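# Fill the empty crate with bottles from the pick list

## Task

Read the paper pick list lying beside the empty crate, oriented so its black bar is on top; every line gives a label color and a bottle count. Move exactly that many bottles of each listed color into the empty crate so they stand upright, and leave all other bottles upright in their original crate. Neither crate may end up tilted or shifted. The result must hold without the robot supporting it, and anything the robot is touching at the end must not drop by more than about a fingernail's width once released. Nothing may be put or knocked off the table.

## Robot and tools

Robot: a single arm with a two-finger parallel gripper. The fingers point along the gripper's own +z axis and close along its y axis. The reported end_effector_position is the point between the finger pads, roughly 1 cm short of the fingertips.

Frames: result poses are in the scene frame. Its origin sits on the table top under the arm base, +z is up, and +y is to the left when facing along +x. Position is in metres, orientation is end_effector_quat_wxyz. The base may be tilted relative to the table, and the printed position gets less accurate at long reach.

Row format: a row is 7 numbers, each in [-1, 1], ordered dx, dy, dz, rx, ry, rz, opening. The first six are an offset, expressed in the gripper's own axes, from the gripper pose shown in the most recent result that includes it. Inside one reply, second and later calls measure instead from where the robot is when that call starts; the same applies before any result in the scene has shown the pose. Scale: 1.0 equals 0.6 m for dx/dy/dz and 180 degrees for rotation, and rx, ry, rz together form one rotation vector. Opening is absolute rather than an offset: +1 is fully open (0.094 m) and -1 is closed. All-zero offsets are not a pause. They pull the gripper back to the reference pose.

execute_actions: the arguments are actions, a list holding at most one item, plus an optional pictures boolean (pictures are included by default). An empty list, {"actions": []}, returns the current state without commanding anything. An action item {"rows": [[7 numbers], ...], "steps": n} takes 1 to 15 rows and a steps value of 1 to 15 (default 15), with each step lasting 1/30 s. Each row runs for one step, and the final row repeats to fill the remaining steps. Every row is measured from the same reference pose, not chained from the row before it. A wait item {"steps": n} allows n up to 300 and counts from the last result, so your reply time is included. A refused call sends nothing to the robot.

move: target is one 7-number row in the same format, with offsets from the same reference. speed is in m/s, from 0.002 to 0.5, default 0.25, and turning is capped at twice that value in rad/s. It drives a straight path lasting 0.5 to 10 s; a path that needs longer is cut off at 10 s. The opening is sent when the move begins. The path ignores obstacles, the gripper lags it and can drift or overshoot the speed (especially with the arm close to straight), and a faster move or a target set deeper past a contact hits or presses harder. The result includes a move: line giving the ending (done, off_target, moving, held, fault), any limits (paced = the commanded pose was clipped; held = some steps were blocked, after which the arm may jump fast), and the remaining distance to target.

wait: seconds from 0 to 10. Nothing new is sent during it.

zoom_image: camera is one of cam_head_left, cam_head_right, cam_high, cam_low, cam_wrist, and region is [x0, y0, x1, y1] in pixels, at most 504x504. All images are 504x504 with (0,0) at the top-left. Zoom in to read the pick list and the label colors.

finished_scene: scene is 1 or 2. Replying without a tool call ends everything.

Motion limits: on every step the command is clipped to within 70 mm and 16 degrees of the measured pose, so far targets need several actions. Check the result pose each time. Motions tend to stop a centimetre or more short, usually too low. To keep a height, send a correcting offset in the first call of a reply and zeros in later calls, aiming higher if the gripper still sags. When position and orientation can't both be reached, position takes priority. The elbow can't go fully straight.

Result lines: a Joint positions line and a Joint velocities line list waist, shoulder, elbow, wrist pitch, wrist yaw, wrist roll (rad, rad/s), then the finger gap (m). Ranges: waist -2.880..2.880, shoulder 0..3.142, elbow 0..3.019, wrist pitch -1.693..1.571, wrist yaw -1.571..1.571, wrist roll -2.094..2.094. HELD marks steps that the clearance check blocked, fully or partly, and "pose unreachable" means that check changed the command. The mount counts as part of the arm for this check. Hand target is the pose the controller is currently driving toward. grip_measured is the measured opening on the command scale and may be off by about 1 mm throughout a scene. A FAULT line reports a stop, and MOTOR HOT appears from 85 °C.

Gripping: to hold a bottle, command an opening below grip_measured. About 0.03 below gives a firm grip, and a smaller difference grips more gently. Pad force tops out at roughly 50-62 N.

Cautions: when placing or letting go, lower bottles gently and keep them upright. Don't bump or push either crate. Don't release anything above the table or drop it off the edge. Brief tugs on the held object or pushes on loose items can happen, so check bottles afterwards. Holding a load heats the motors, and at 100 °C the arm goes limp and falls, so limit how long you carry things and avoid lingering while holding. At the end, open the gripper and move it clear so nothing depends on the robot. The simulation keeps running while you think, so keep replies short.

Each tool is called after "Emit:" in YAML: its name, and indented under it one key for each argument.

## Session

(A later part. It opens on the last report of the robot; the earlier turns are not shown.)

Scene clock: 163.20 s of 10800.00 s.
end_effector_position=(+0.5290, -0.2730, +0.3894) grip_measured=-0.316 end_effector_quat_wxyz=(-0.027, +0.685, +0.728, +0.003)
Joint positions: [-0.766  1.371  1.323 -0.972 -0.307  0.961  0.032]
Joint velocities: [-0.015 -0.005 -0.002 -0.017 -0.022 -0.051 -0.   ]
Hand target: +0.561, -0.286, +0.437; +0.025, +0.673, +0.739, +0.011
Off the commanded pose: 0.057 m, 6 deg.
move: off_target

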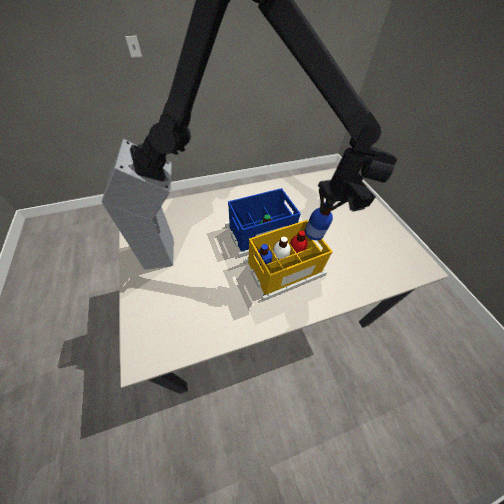

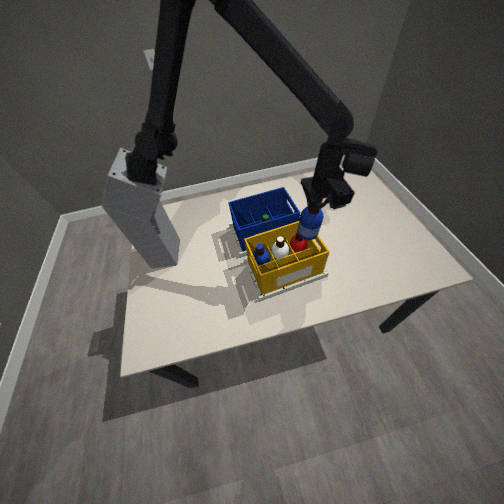

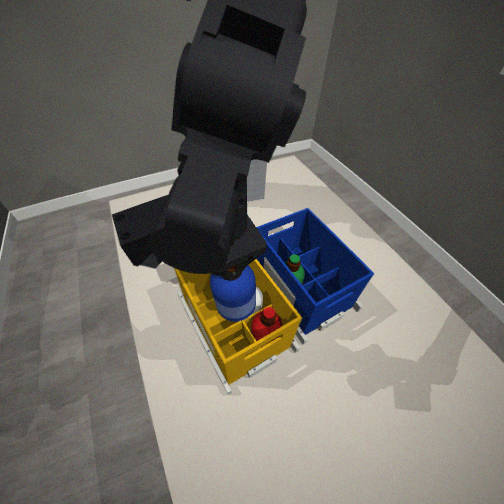

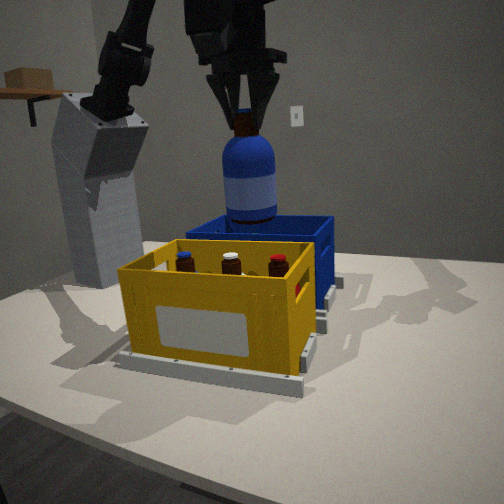

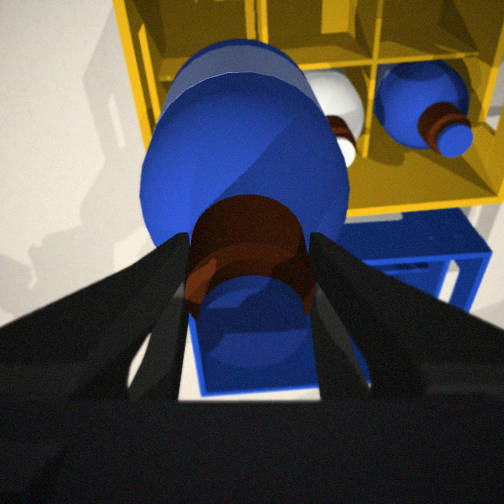

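Emit:
move:
  target: [0.495,-0.12,-0.08,-0.028,-0.018,0,-0.5]
  speed: 0.15

Emit:
move:
  target: [0,0.015,0.12,-0.012,0,0,-0.5]
  speed: 0.1

Scene clock: 170.53 s of 10800.00 s.
end_effector_position=(+0.4369, +0.0210, +0.4394) grip_measured=-0.316 end_effector_quat_wxyz=(+0.004, +0.682, +0.731, +0.006)
Joint positions: [ 0.046  0.864  0.818 -0.873  0.198  1.62   0.032]
Joint velocities: [-0.015  0.005  0.022  0.002  0.007 -0.037 -0.   ]
Hand target: +0.445, +0.019, +0.457; +0.018, +0.691, +0.722, +0.023
Off the commanded pose: 0.014 m, 3 deg.
After step 90, 1.73 s passed at rest.
move: off_target

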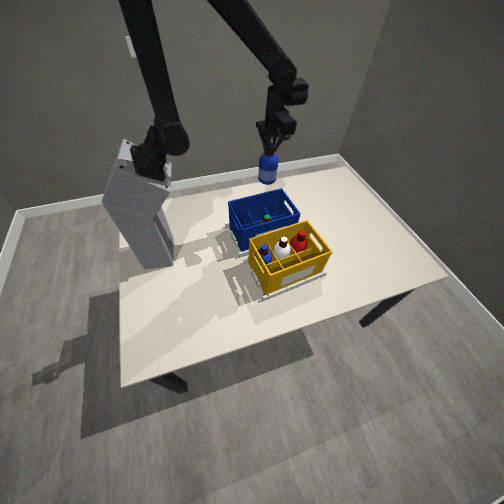

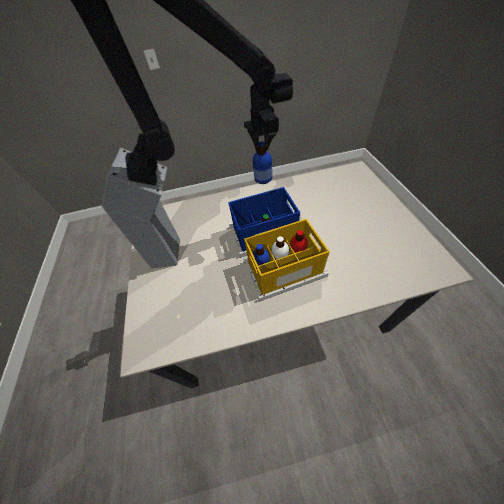

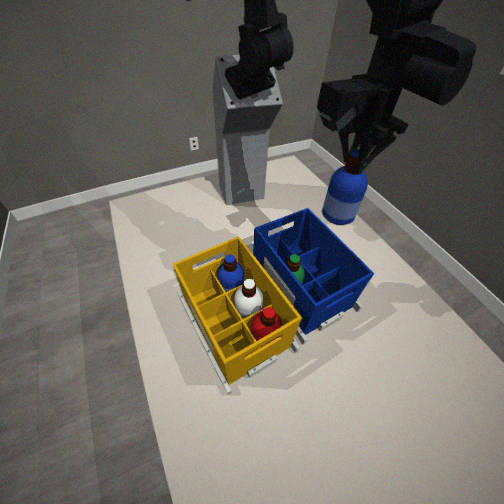

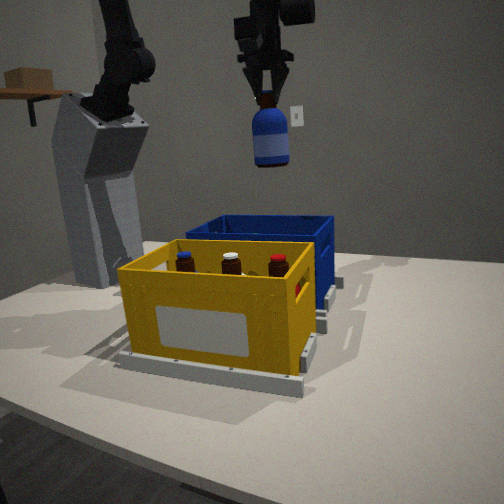

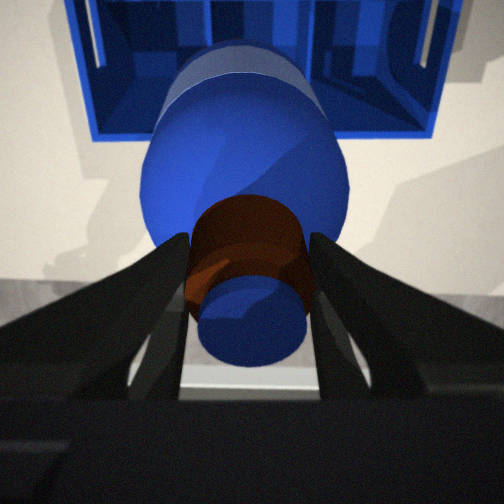

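Scene clock: 171.67 s of 10800.00 s.
end_effector_position=(+0.4349, +0.0234, +0.3583) grip_measured=-0.316 end_effector_quat_wxyz=(+0.006, +0.684, +0.730, +0.006)
Joint positions: [ 0.003  1.044  0.743 -0.611  0.175  1.588  0.032]
Joint velocities: [-0.015 -0.005 -0.002  0.007  0.051  0.007 -0.001]
Hand target: +0.446, +0.022, +0.367; +0.018, +0.682, +0.731, +0.019
Off the commanded pose: 0.015 m, 2 deg.
move: off_target

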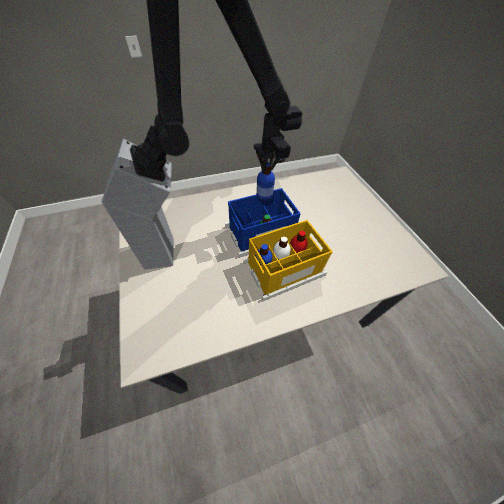

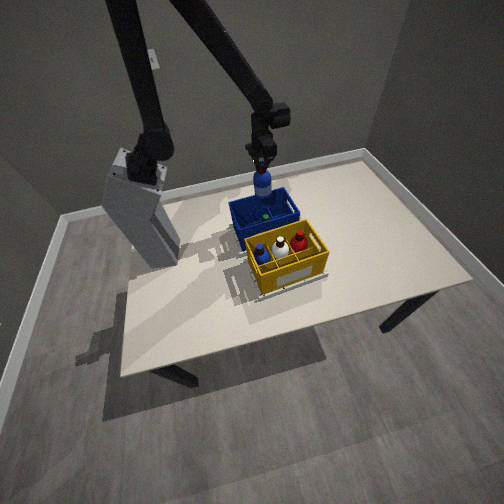

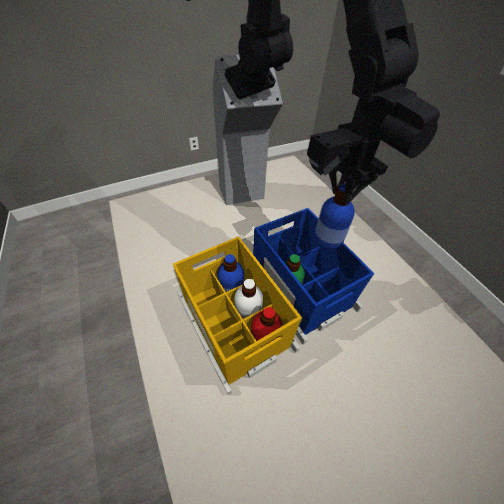

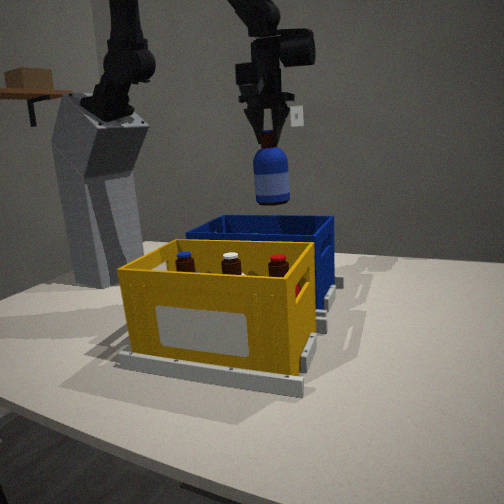

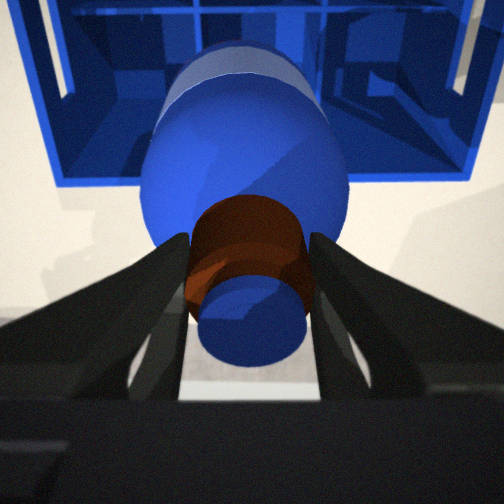

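Enter with margin from far wall.

Emit:
move:
  target: [-0.025,0.01,0.01,0,0,0,-0.5]
  speed: 0.06

Emit:
move:
  target: [0.01,0.018,0.135,-0.008,0,0,-0.5]
  speed: 0.06

Scene clock: 176.27 s of 10800.00 s.
end_effector_position=(+0.4287, +0.0098, +0.3460) grip_measured=-0.316 end_effector_quat_wxyz=(-0.004, +0.687, +0.727, -0.007)
Joint positions: [-0.045  1.071  0.74  -0.606  0.148  1.562  0.032]
Joint velocities: [-0.005 -0.005  0.007  0.002  0.066  0.037 -0.001]
Hand target: +0.442, +0.009, +0.353; +0.007, +0.683, +0.730, +0.005
Off the commanded pose: 0.015 m, 2 deg.
After step 90, 0.87 s passed at rest.
move: off_target

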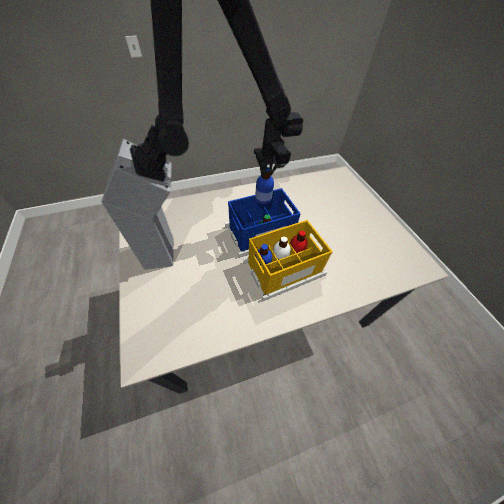

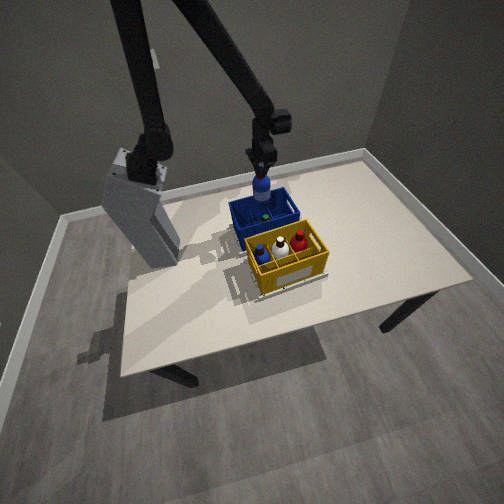

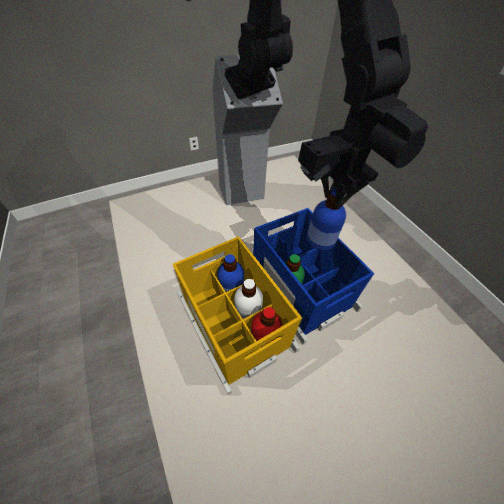

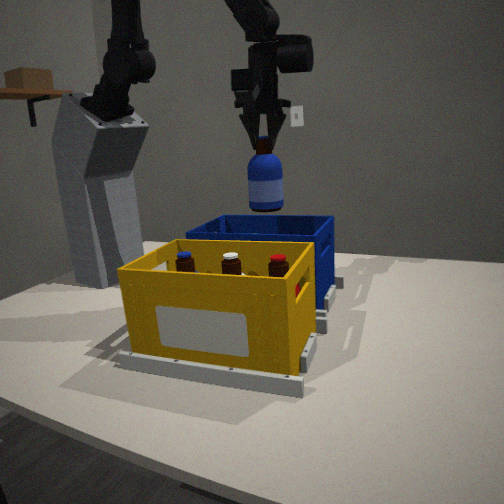

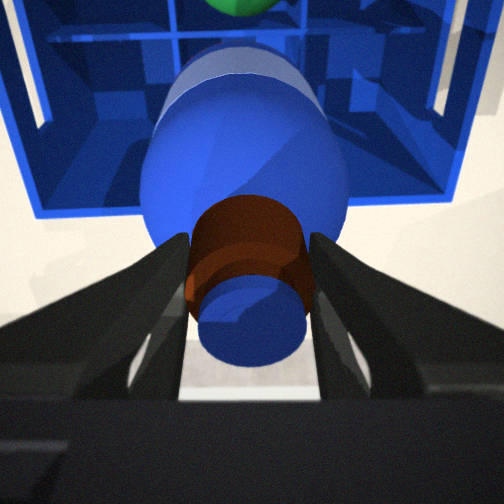

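Scene clock: 177.97 s of 10800.00 s.
end_effector_position=(+0.4229, +0.0184, +0.2577) grip_measured=-0.316 end_effector_quat_wxyz=(-0.007, +0.688, +0.726, -0.010)
Joint positions: [-0.056  1.329  0.728 -0.343  0.142  1.559  0.032]
Joint velocities: [-0.015 -0.005  0.012 -0.002 -0.007  0.022  0.001]
Hand target: +0.437, +0.016, +0.264; +0.005, +0.686, +0.727, +0.002
Off the commanded pose: 0.017 m, 2 deg.
move: off_target

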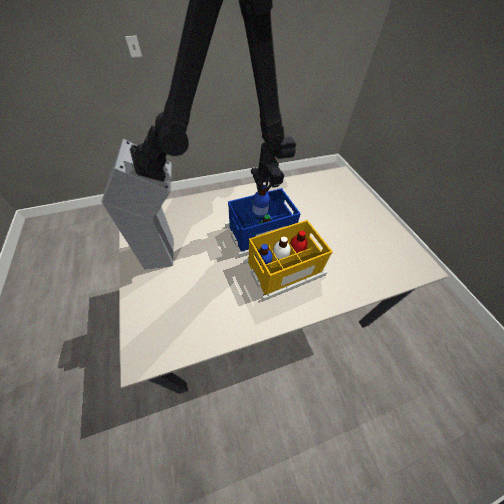

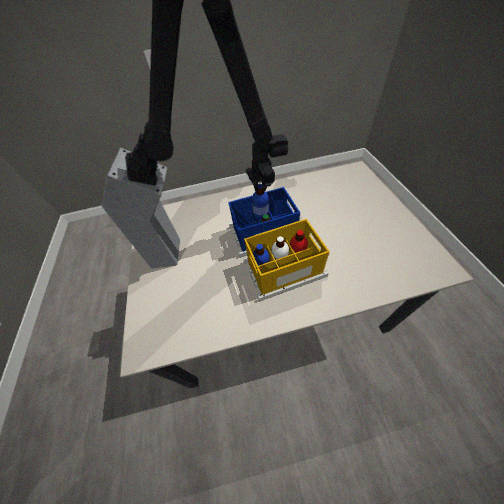

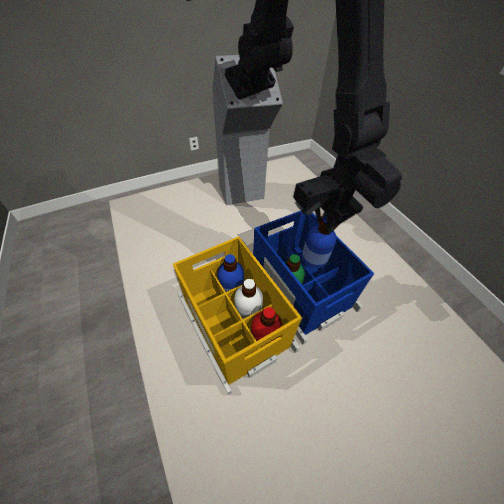

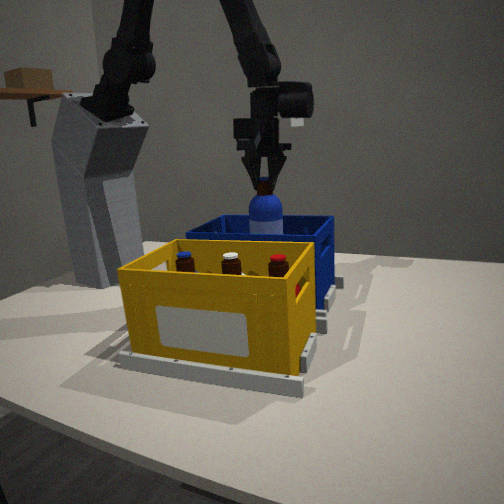

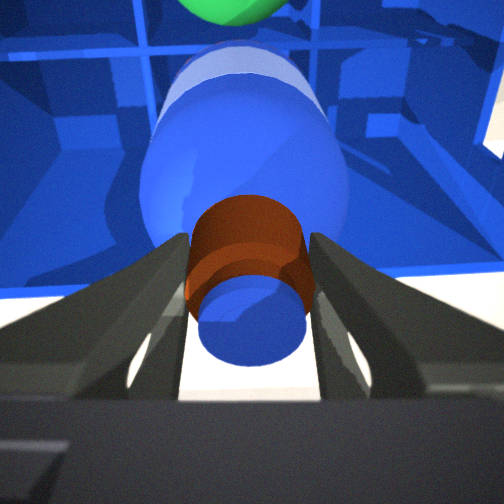

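Emit:
execute_actions:
  actions:
    - {"rows":[[0.02,0.04,0.005,-0.014,0,0,-0.5]]}

Scene clock: 183.33 s of 10800.00 s.
end_effector_position=(+0.4247, +0.0275, +0.2458) grip_measured=-0.316 end_effector_quat_wxyz=(-0.006, +0.683, +0.730, -0.012)
Joint positions: [-0.035  1.373  0.742 -0.317  0.158  1.564  0.032]
Joint velocities: [ 0.005 -0.024 -0.022  0.007  0.007  0.066 -0.001]
Hand target: +0.446, +0.032, +0.254; +0.008, +0.688, +0.725, +0.007
Off the commanded pose: 0.023 m, 3 deg.
Steps of this call (steps 1 to 90: nothing new was sent; then 1.87 s passed at rest; steps 91 to 105: all 15 steps of this action). Readings (end_effector_position):
91: (+0.4230, +0.0182, +0.2570)
92: (+0.4239, +0.0192, +0.2555)
94: (+0.4251, +0.0220, +0.2513)
98: (+0.4243, +0.0274, +0.2461)
105: the state above

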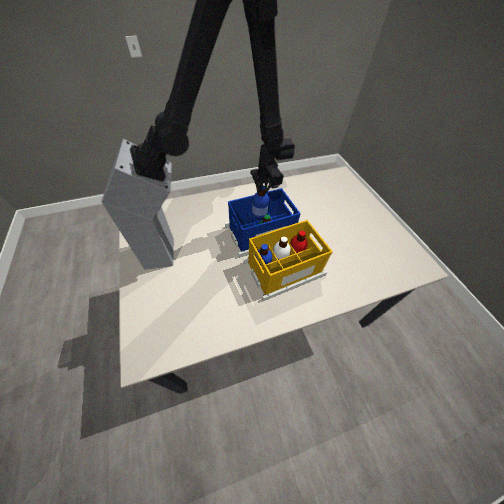

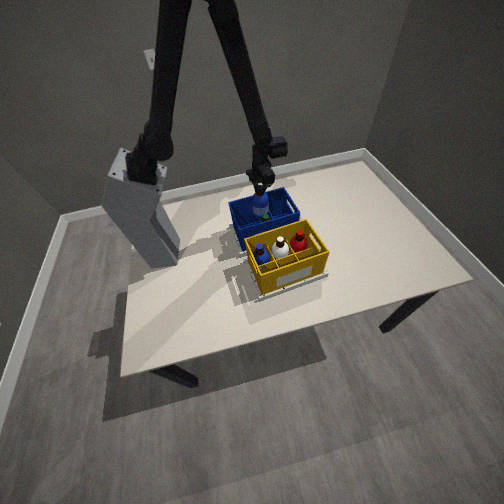

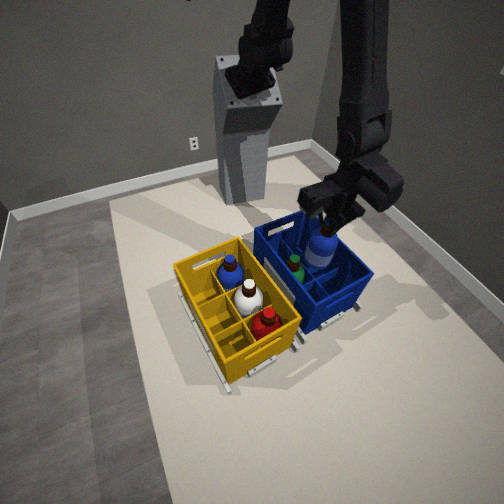

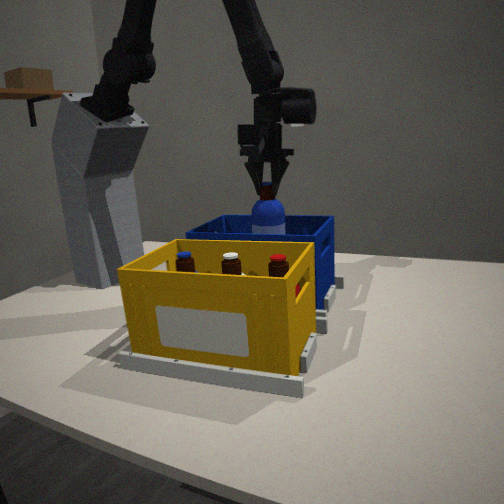

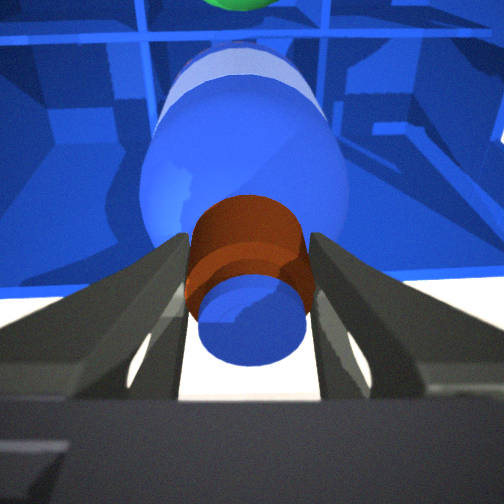

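Emit:
execute_actions:
  actions:
    - {"rows":[[0.012,0.042,-0.01,-0.016,0,0,-0.5],[0.012,0.042,-0.005,-0.016,0,0,-0.5],[0.012,0.042,0,-0.016,0,0,-0.5],[0.012,0.042,0.006,-0.016,0,0,-0.5],[0.012,0.042,0.012,-0.016,0,0,-0.5],[0.012,0.042,0.018,-0.016,0,0,-0.5],[0.012,0.042,0.024,-0.016,0,0,-0.5],[0.012,0.042,0.03,-0.016,0,0,-0.5],[0.012,0.042,0.036,-0.016,0,0,-0.5]]}
  pictures: false

Scene clock: 190.50 s of 10800.00 s.
end_effector_position=(+0.4281, +0.0347, +0.2183) grip_measured=-0.316 end_effector_quat_wxyz=(-0.003, +0.682, +0.732, -0.009)
Joint positions: [-0.027  1.463  0.763 -0.241  0.164  1.564  0.032]
Joint velocities: [-0.005  0.151  0.012  0.051  0.037 -0.007 -0.001]
Hand target: +0.448, +0.036, +0.224; +0.011, +0.683, +0.730, +0.007
Off the commanded pose: 0.021 m, 2 deg.
Steps of this call (steps 1 to 90: nothing new was sent; then 3.67 s passed at rest; steps 91 to 105: all 15 steps of this action). Readings (end_effector_position):
91: (+0.4247, +0.0274, +0.2458)
92: (+0.4253, +0.0278, +0.2454)
94: (+0.4269, +0.0287, +0.2429)
98: (+0.4314, +0.0309, +0.2307)
105: the state above

Emit:
move:
  target: [-0.005,0.03,0.12,-0.012,0,0,-0.5]
  speed: 0.04

Scene clock: 195.40 s of 10800.00 s.
end_effector_position=(+0.4295, +0.0345, +0.1491) grip_measured=-0.316 end_effector_quat_wxyz=(-0.001, +0.683, +0.730, -0.007)
Joint positions: [-0.053  1.676  0.828 -0.083  0.148  1.546  0.032]
Joint velocities: [-0.005 -0.015 -0.002 -0.007 -0.037 -0.051 -0.   ]
Hand target: +0.444, +0.032, +0.146; +0.010, +0.681, +0.732, +0.004
Off the commanded pose: 0.016 m, 2 deg.
move: off_target

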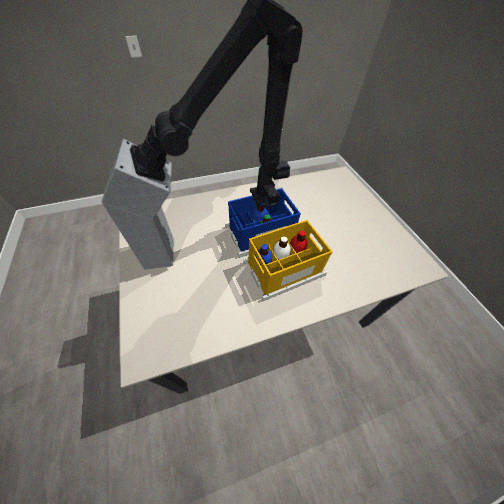

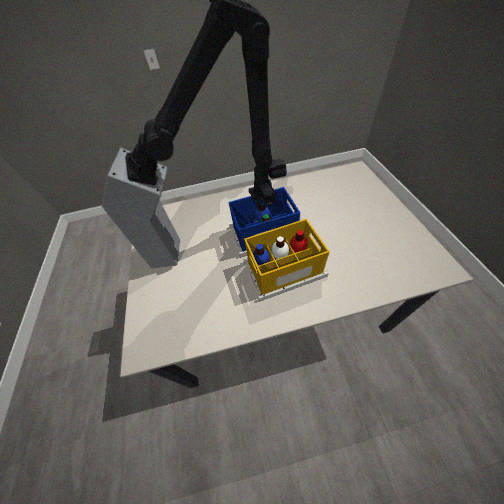

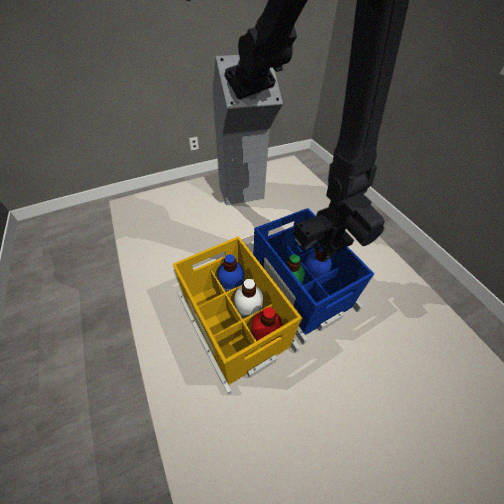

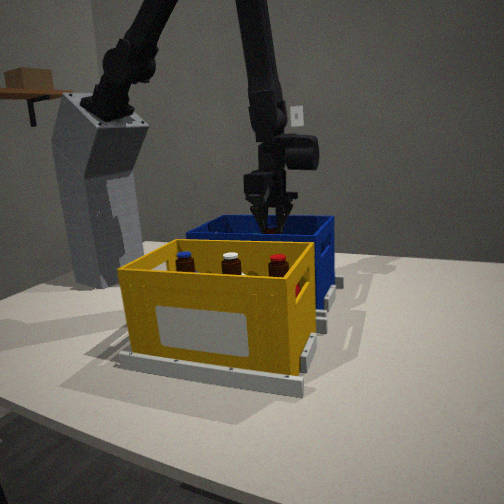

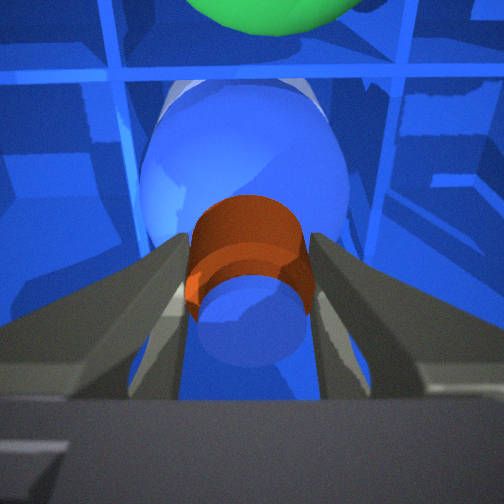

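Emit:
move:
  target: [0,0.01,0.028,0,0,0,-0.5]
  speed: 0.03

Emit:
move:
  target: [0,0,0,0,0,0,0.3]

Emit:
move:
  target: [0,-0.01,-0.2,0,0,0,0.3]
  speed: 0.15

Scene clock: 203.60 s of 10800.00 s.
end_effector_position=(+0.4289, +0.0345, +0.1486) grip_measured=-0.316 end_effector_quat_wxyz=(-0.001, +0.683, +0.730, -0.007)
Joint positions: [-0.053  1.678  0.828 -0.083  0.148  1.546  0.032]
Joint velocities: [-0.024  0.005 -0.002 -0.002 -0.051  0.007 -0.001]
Hand target: +0.434, +0.034, +0.133; -0.001, +0.683, +0.730, -0.007
Off the commanded pose: 0.018 m, 0 deg.
After step 90, 4.37 s passed at rest.
move: off_target

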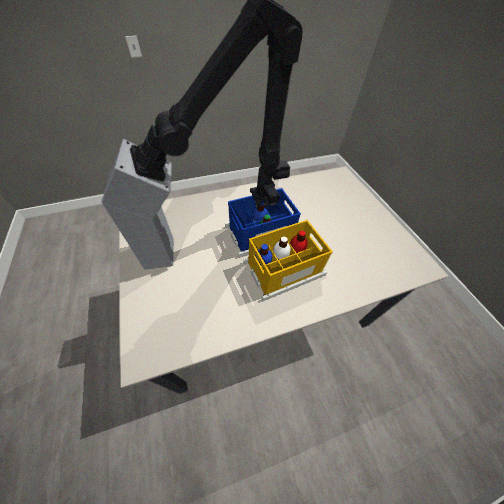

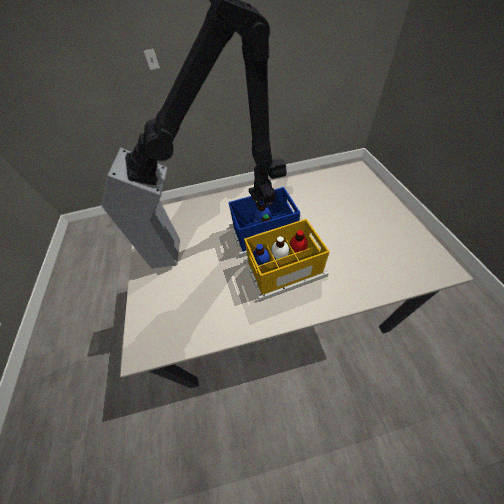

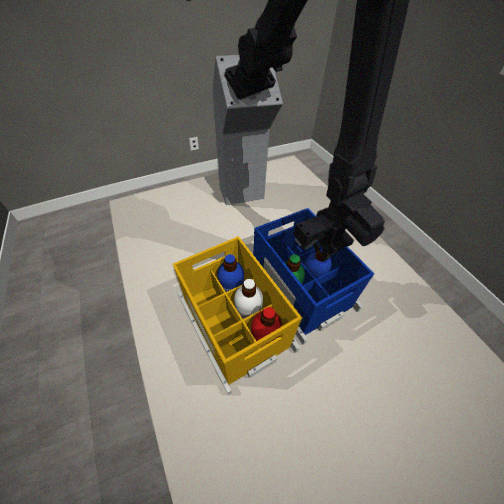

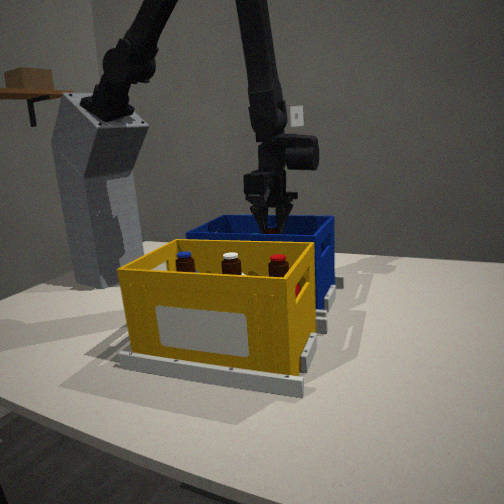

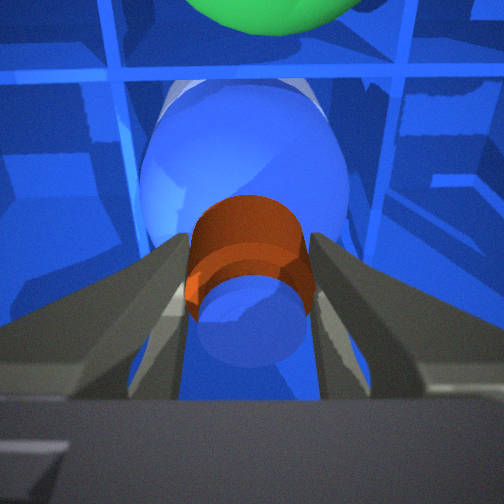

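Scene clock: 204.10 s of 10800.00 s.
end_effector_position=(+0.4289, +0.0345, +0.1490) grip_measured=+0.297 end_effector_quat_wxyz=(-0.001, +0.683, +0.730, -0.007)
Joint positions: [-0.053  1.677  0.828 -0.084  0.148  1.546  0.061]
Joint velocities: [ 0.005 -0.005  0.002 -0.002 -0.022 -0.022  0.   ]
Hand target: +0.429, +0.035, +0.149; -0.001, +0.683, +0.730, -0.007
Off the commanded pose: 0.000 m, 0 deg.
move: done

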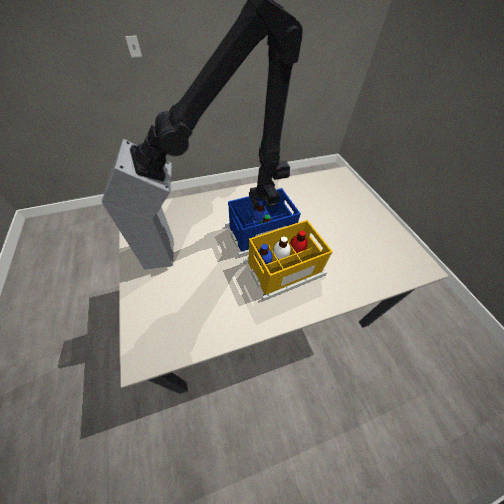

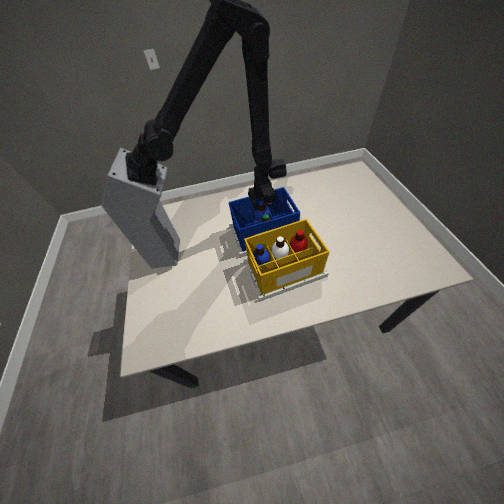

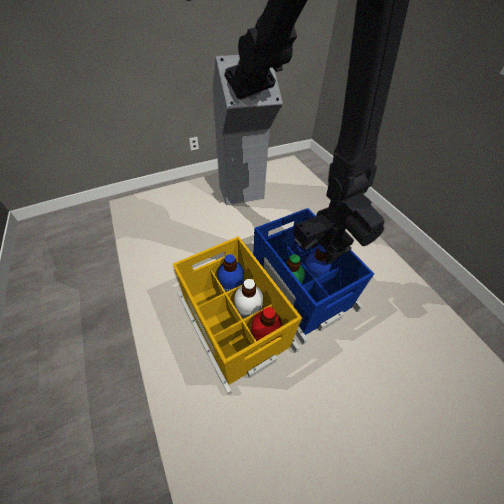

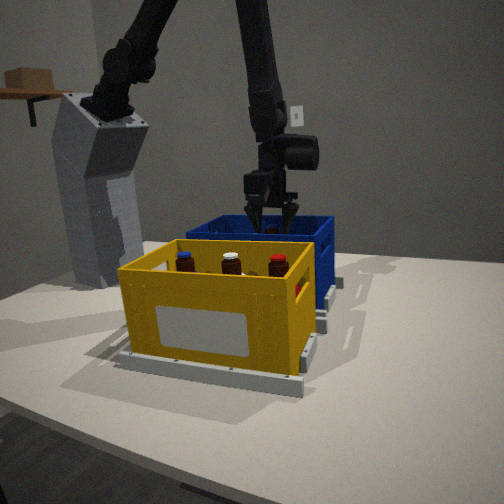

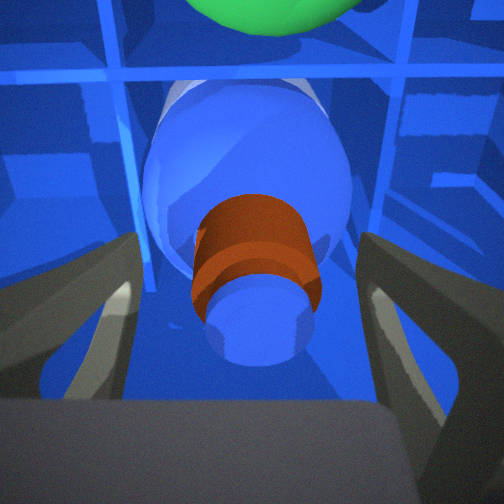

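Scene clock: 205.27 s of 10800.00 s.
end_effector_position=(+0.4298, +0.0328, +0.2689) grip_measured=+0.297 end_effector_quat_wxyz=(+0.001, +0.681, +0.733, -0.005)
Joint positions: [-0.01   1.305  0.735 -0.362  0.174  1.574  0.061]
Joint velocities: [-0.024 -0.005  0.027  0.002 -0.051  0.007 -0.001]
Hand target: +0.426, +0.036, +0.270; -0.002, +0.683, +0.730, -0.007
Off the commanded pose: 0.006 m, 1 deg.
move: done

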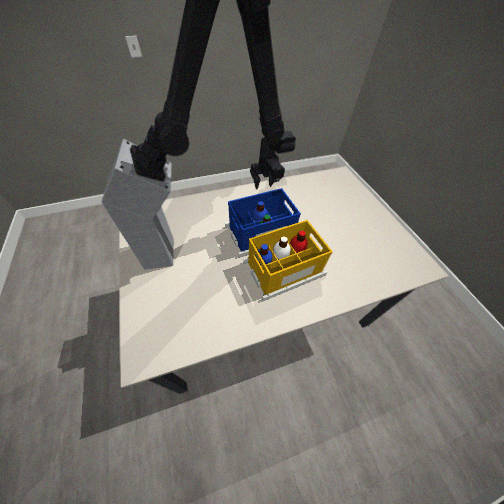

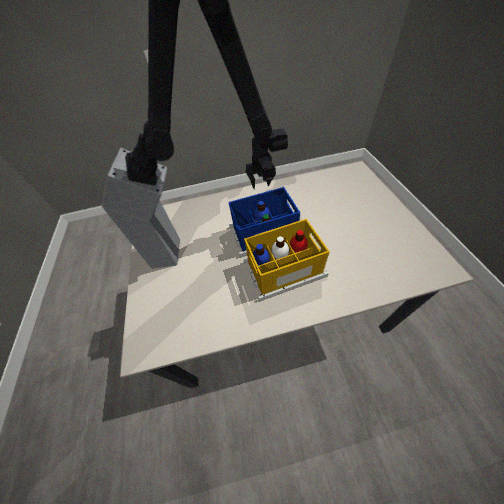

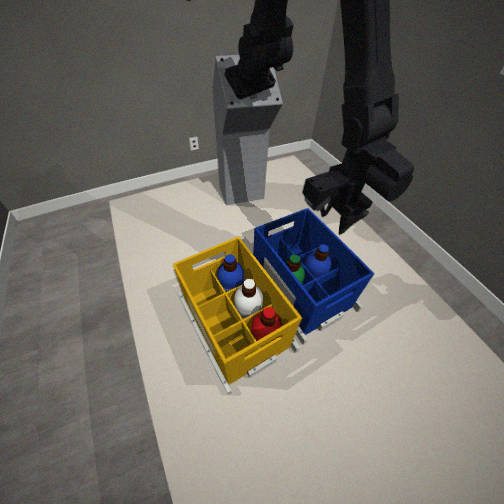

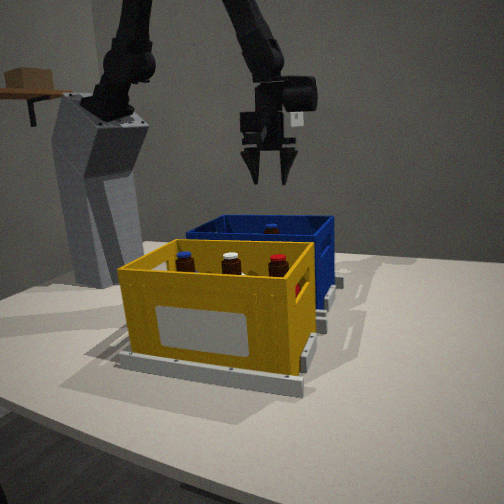

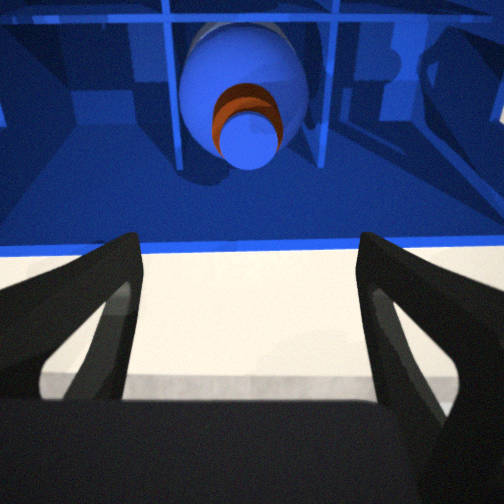

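Emit:
finished_scene:
  scene: 1

The scene is finished: the task was done.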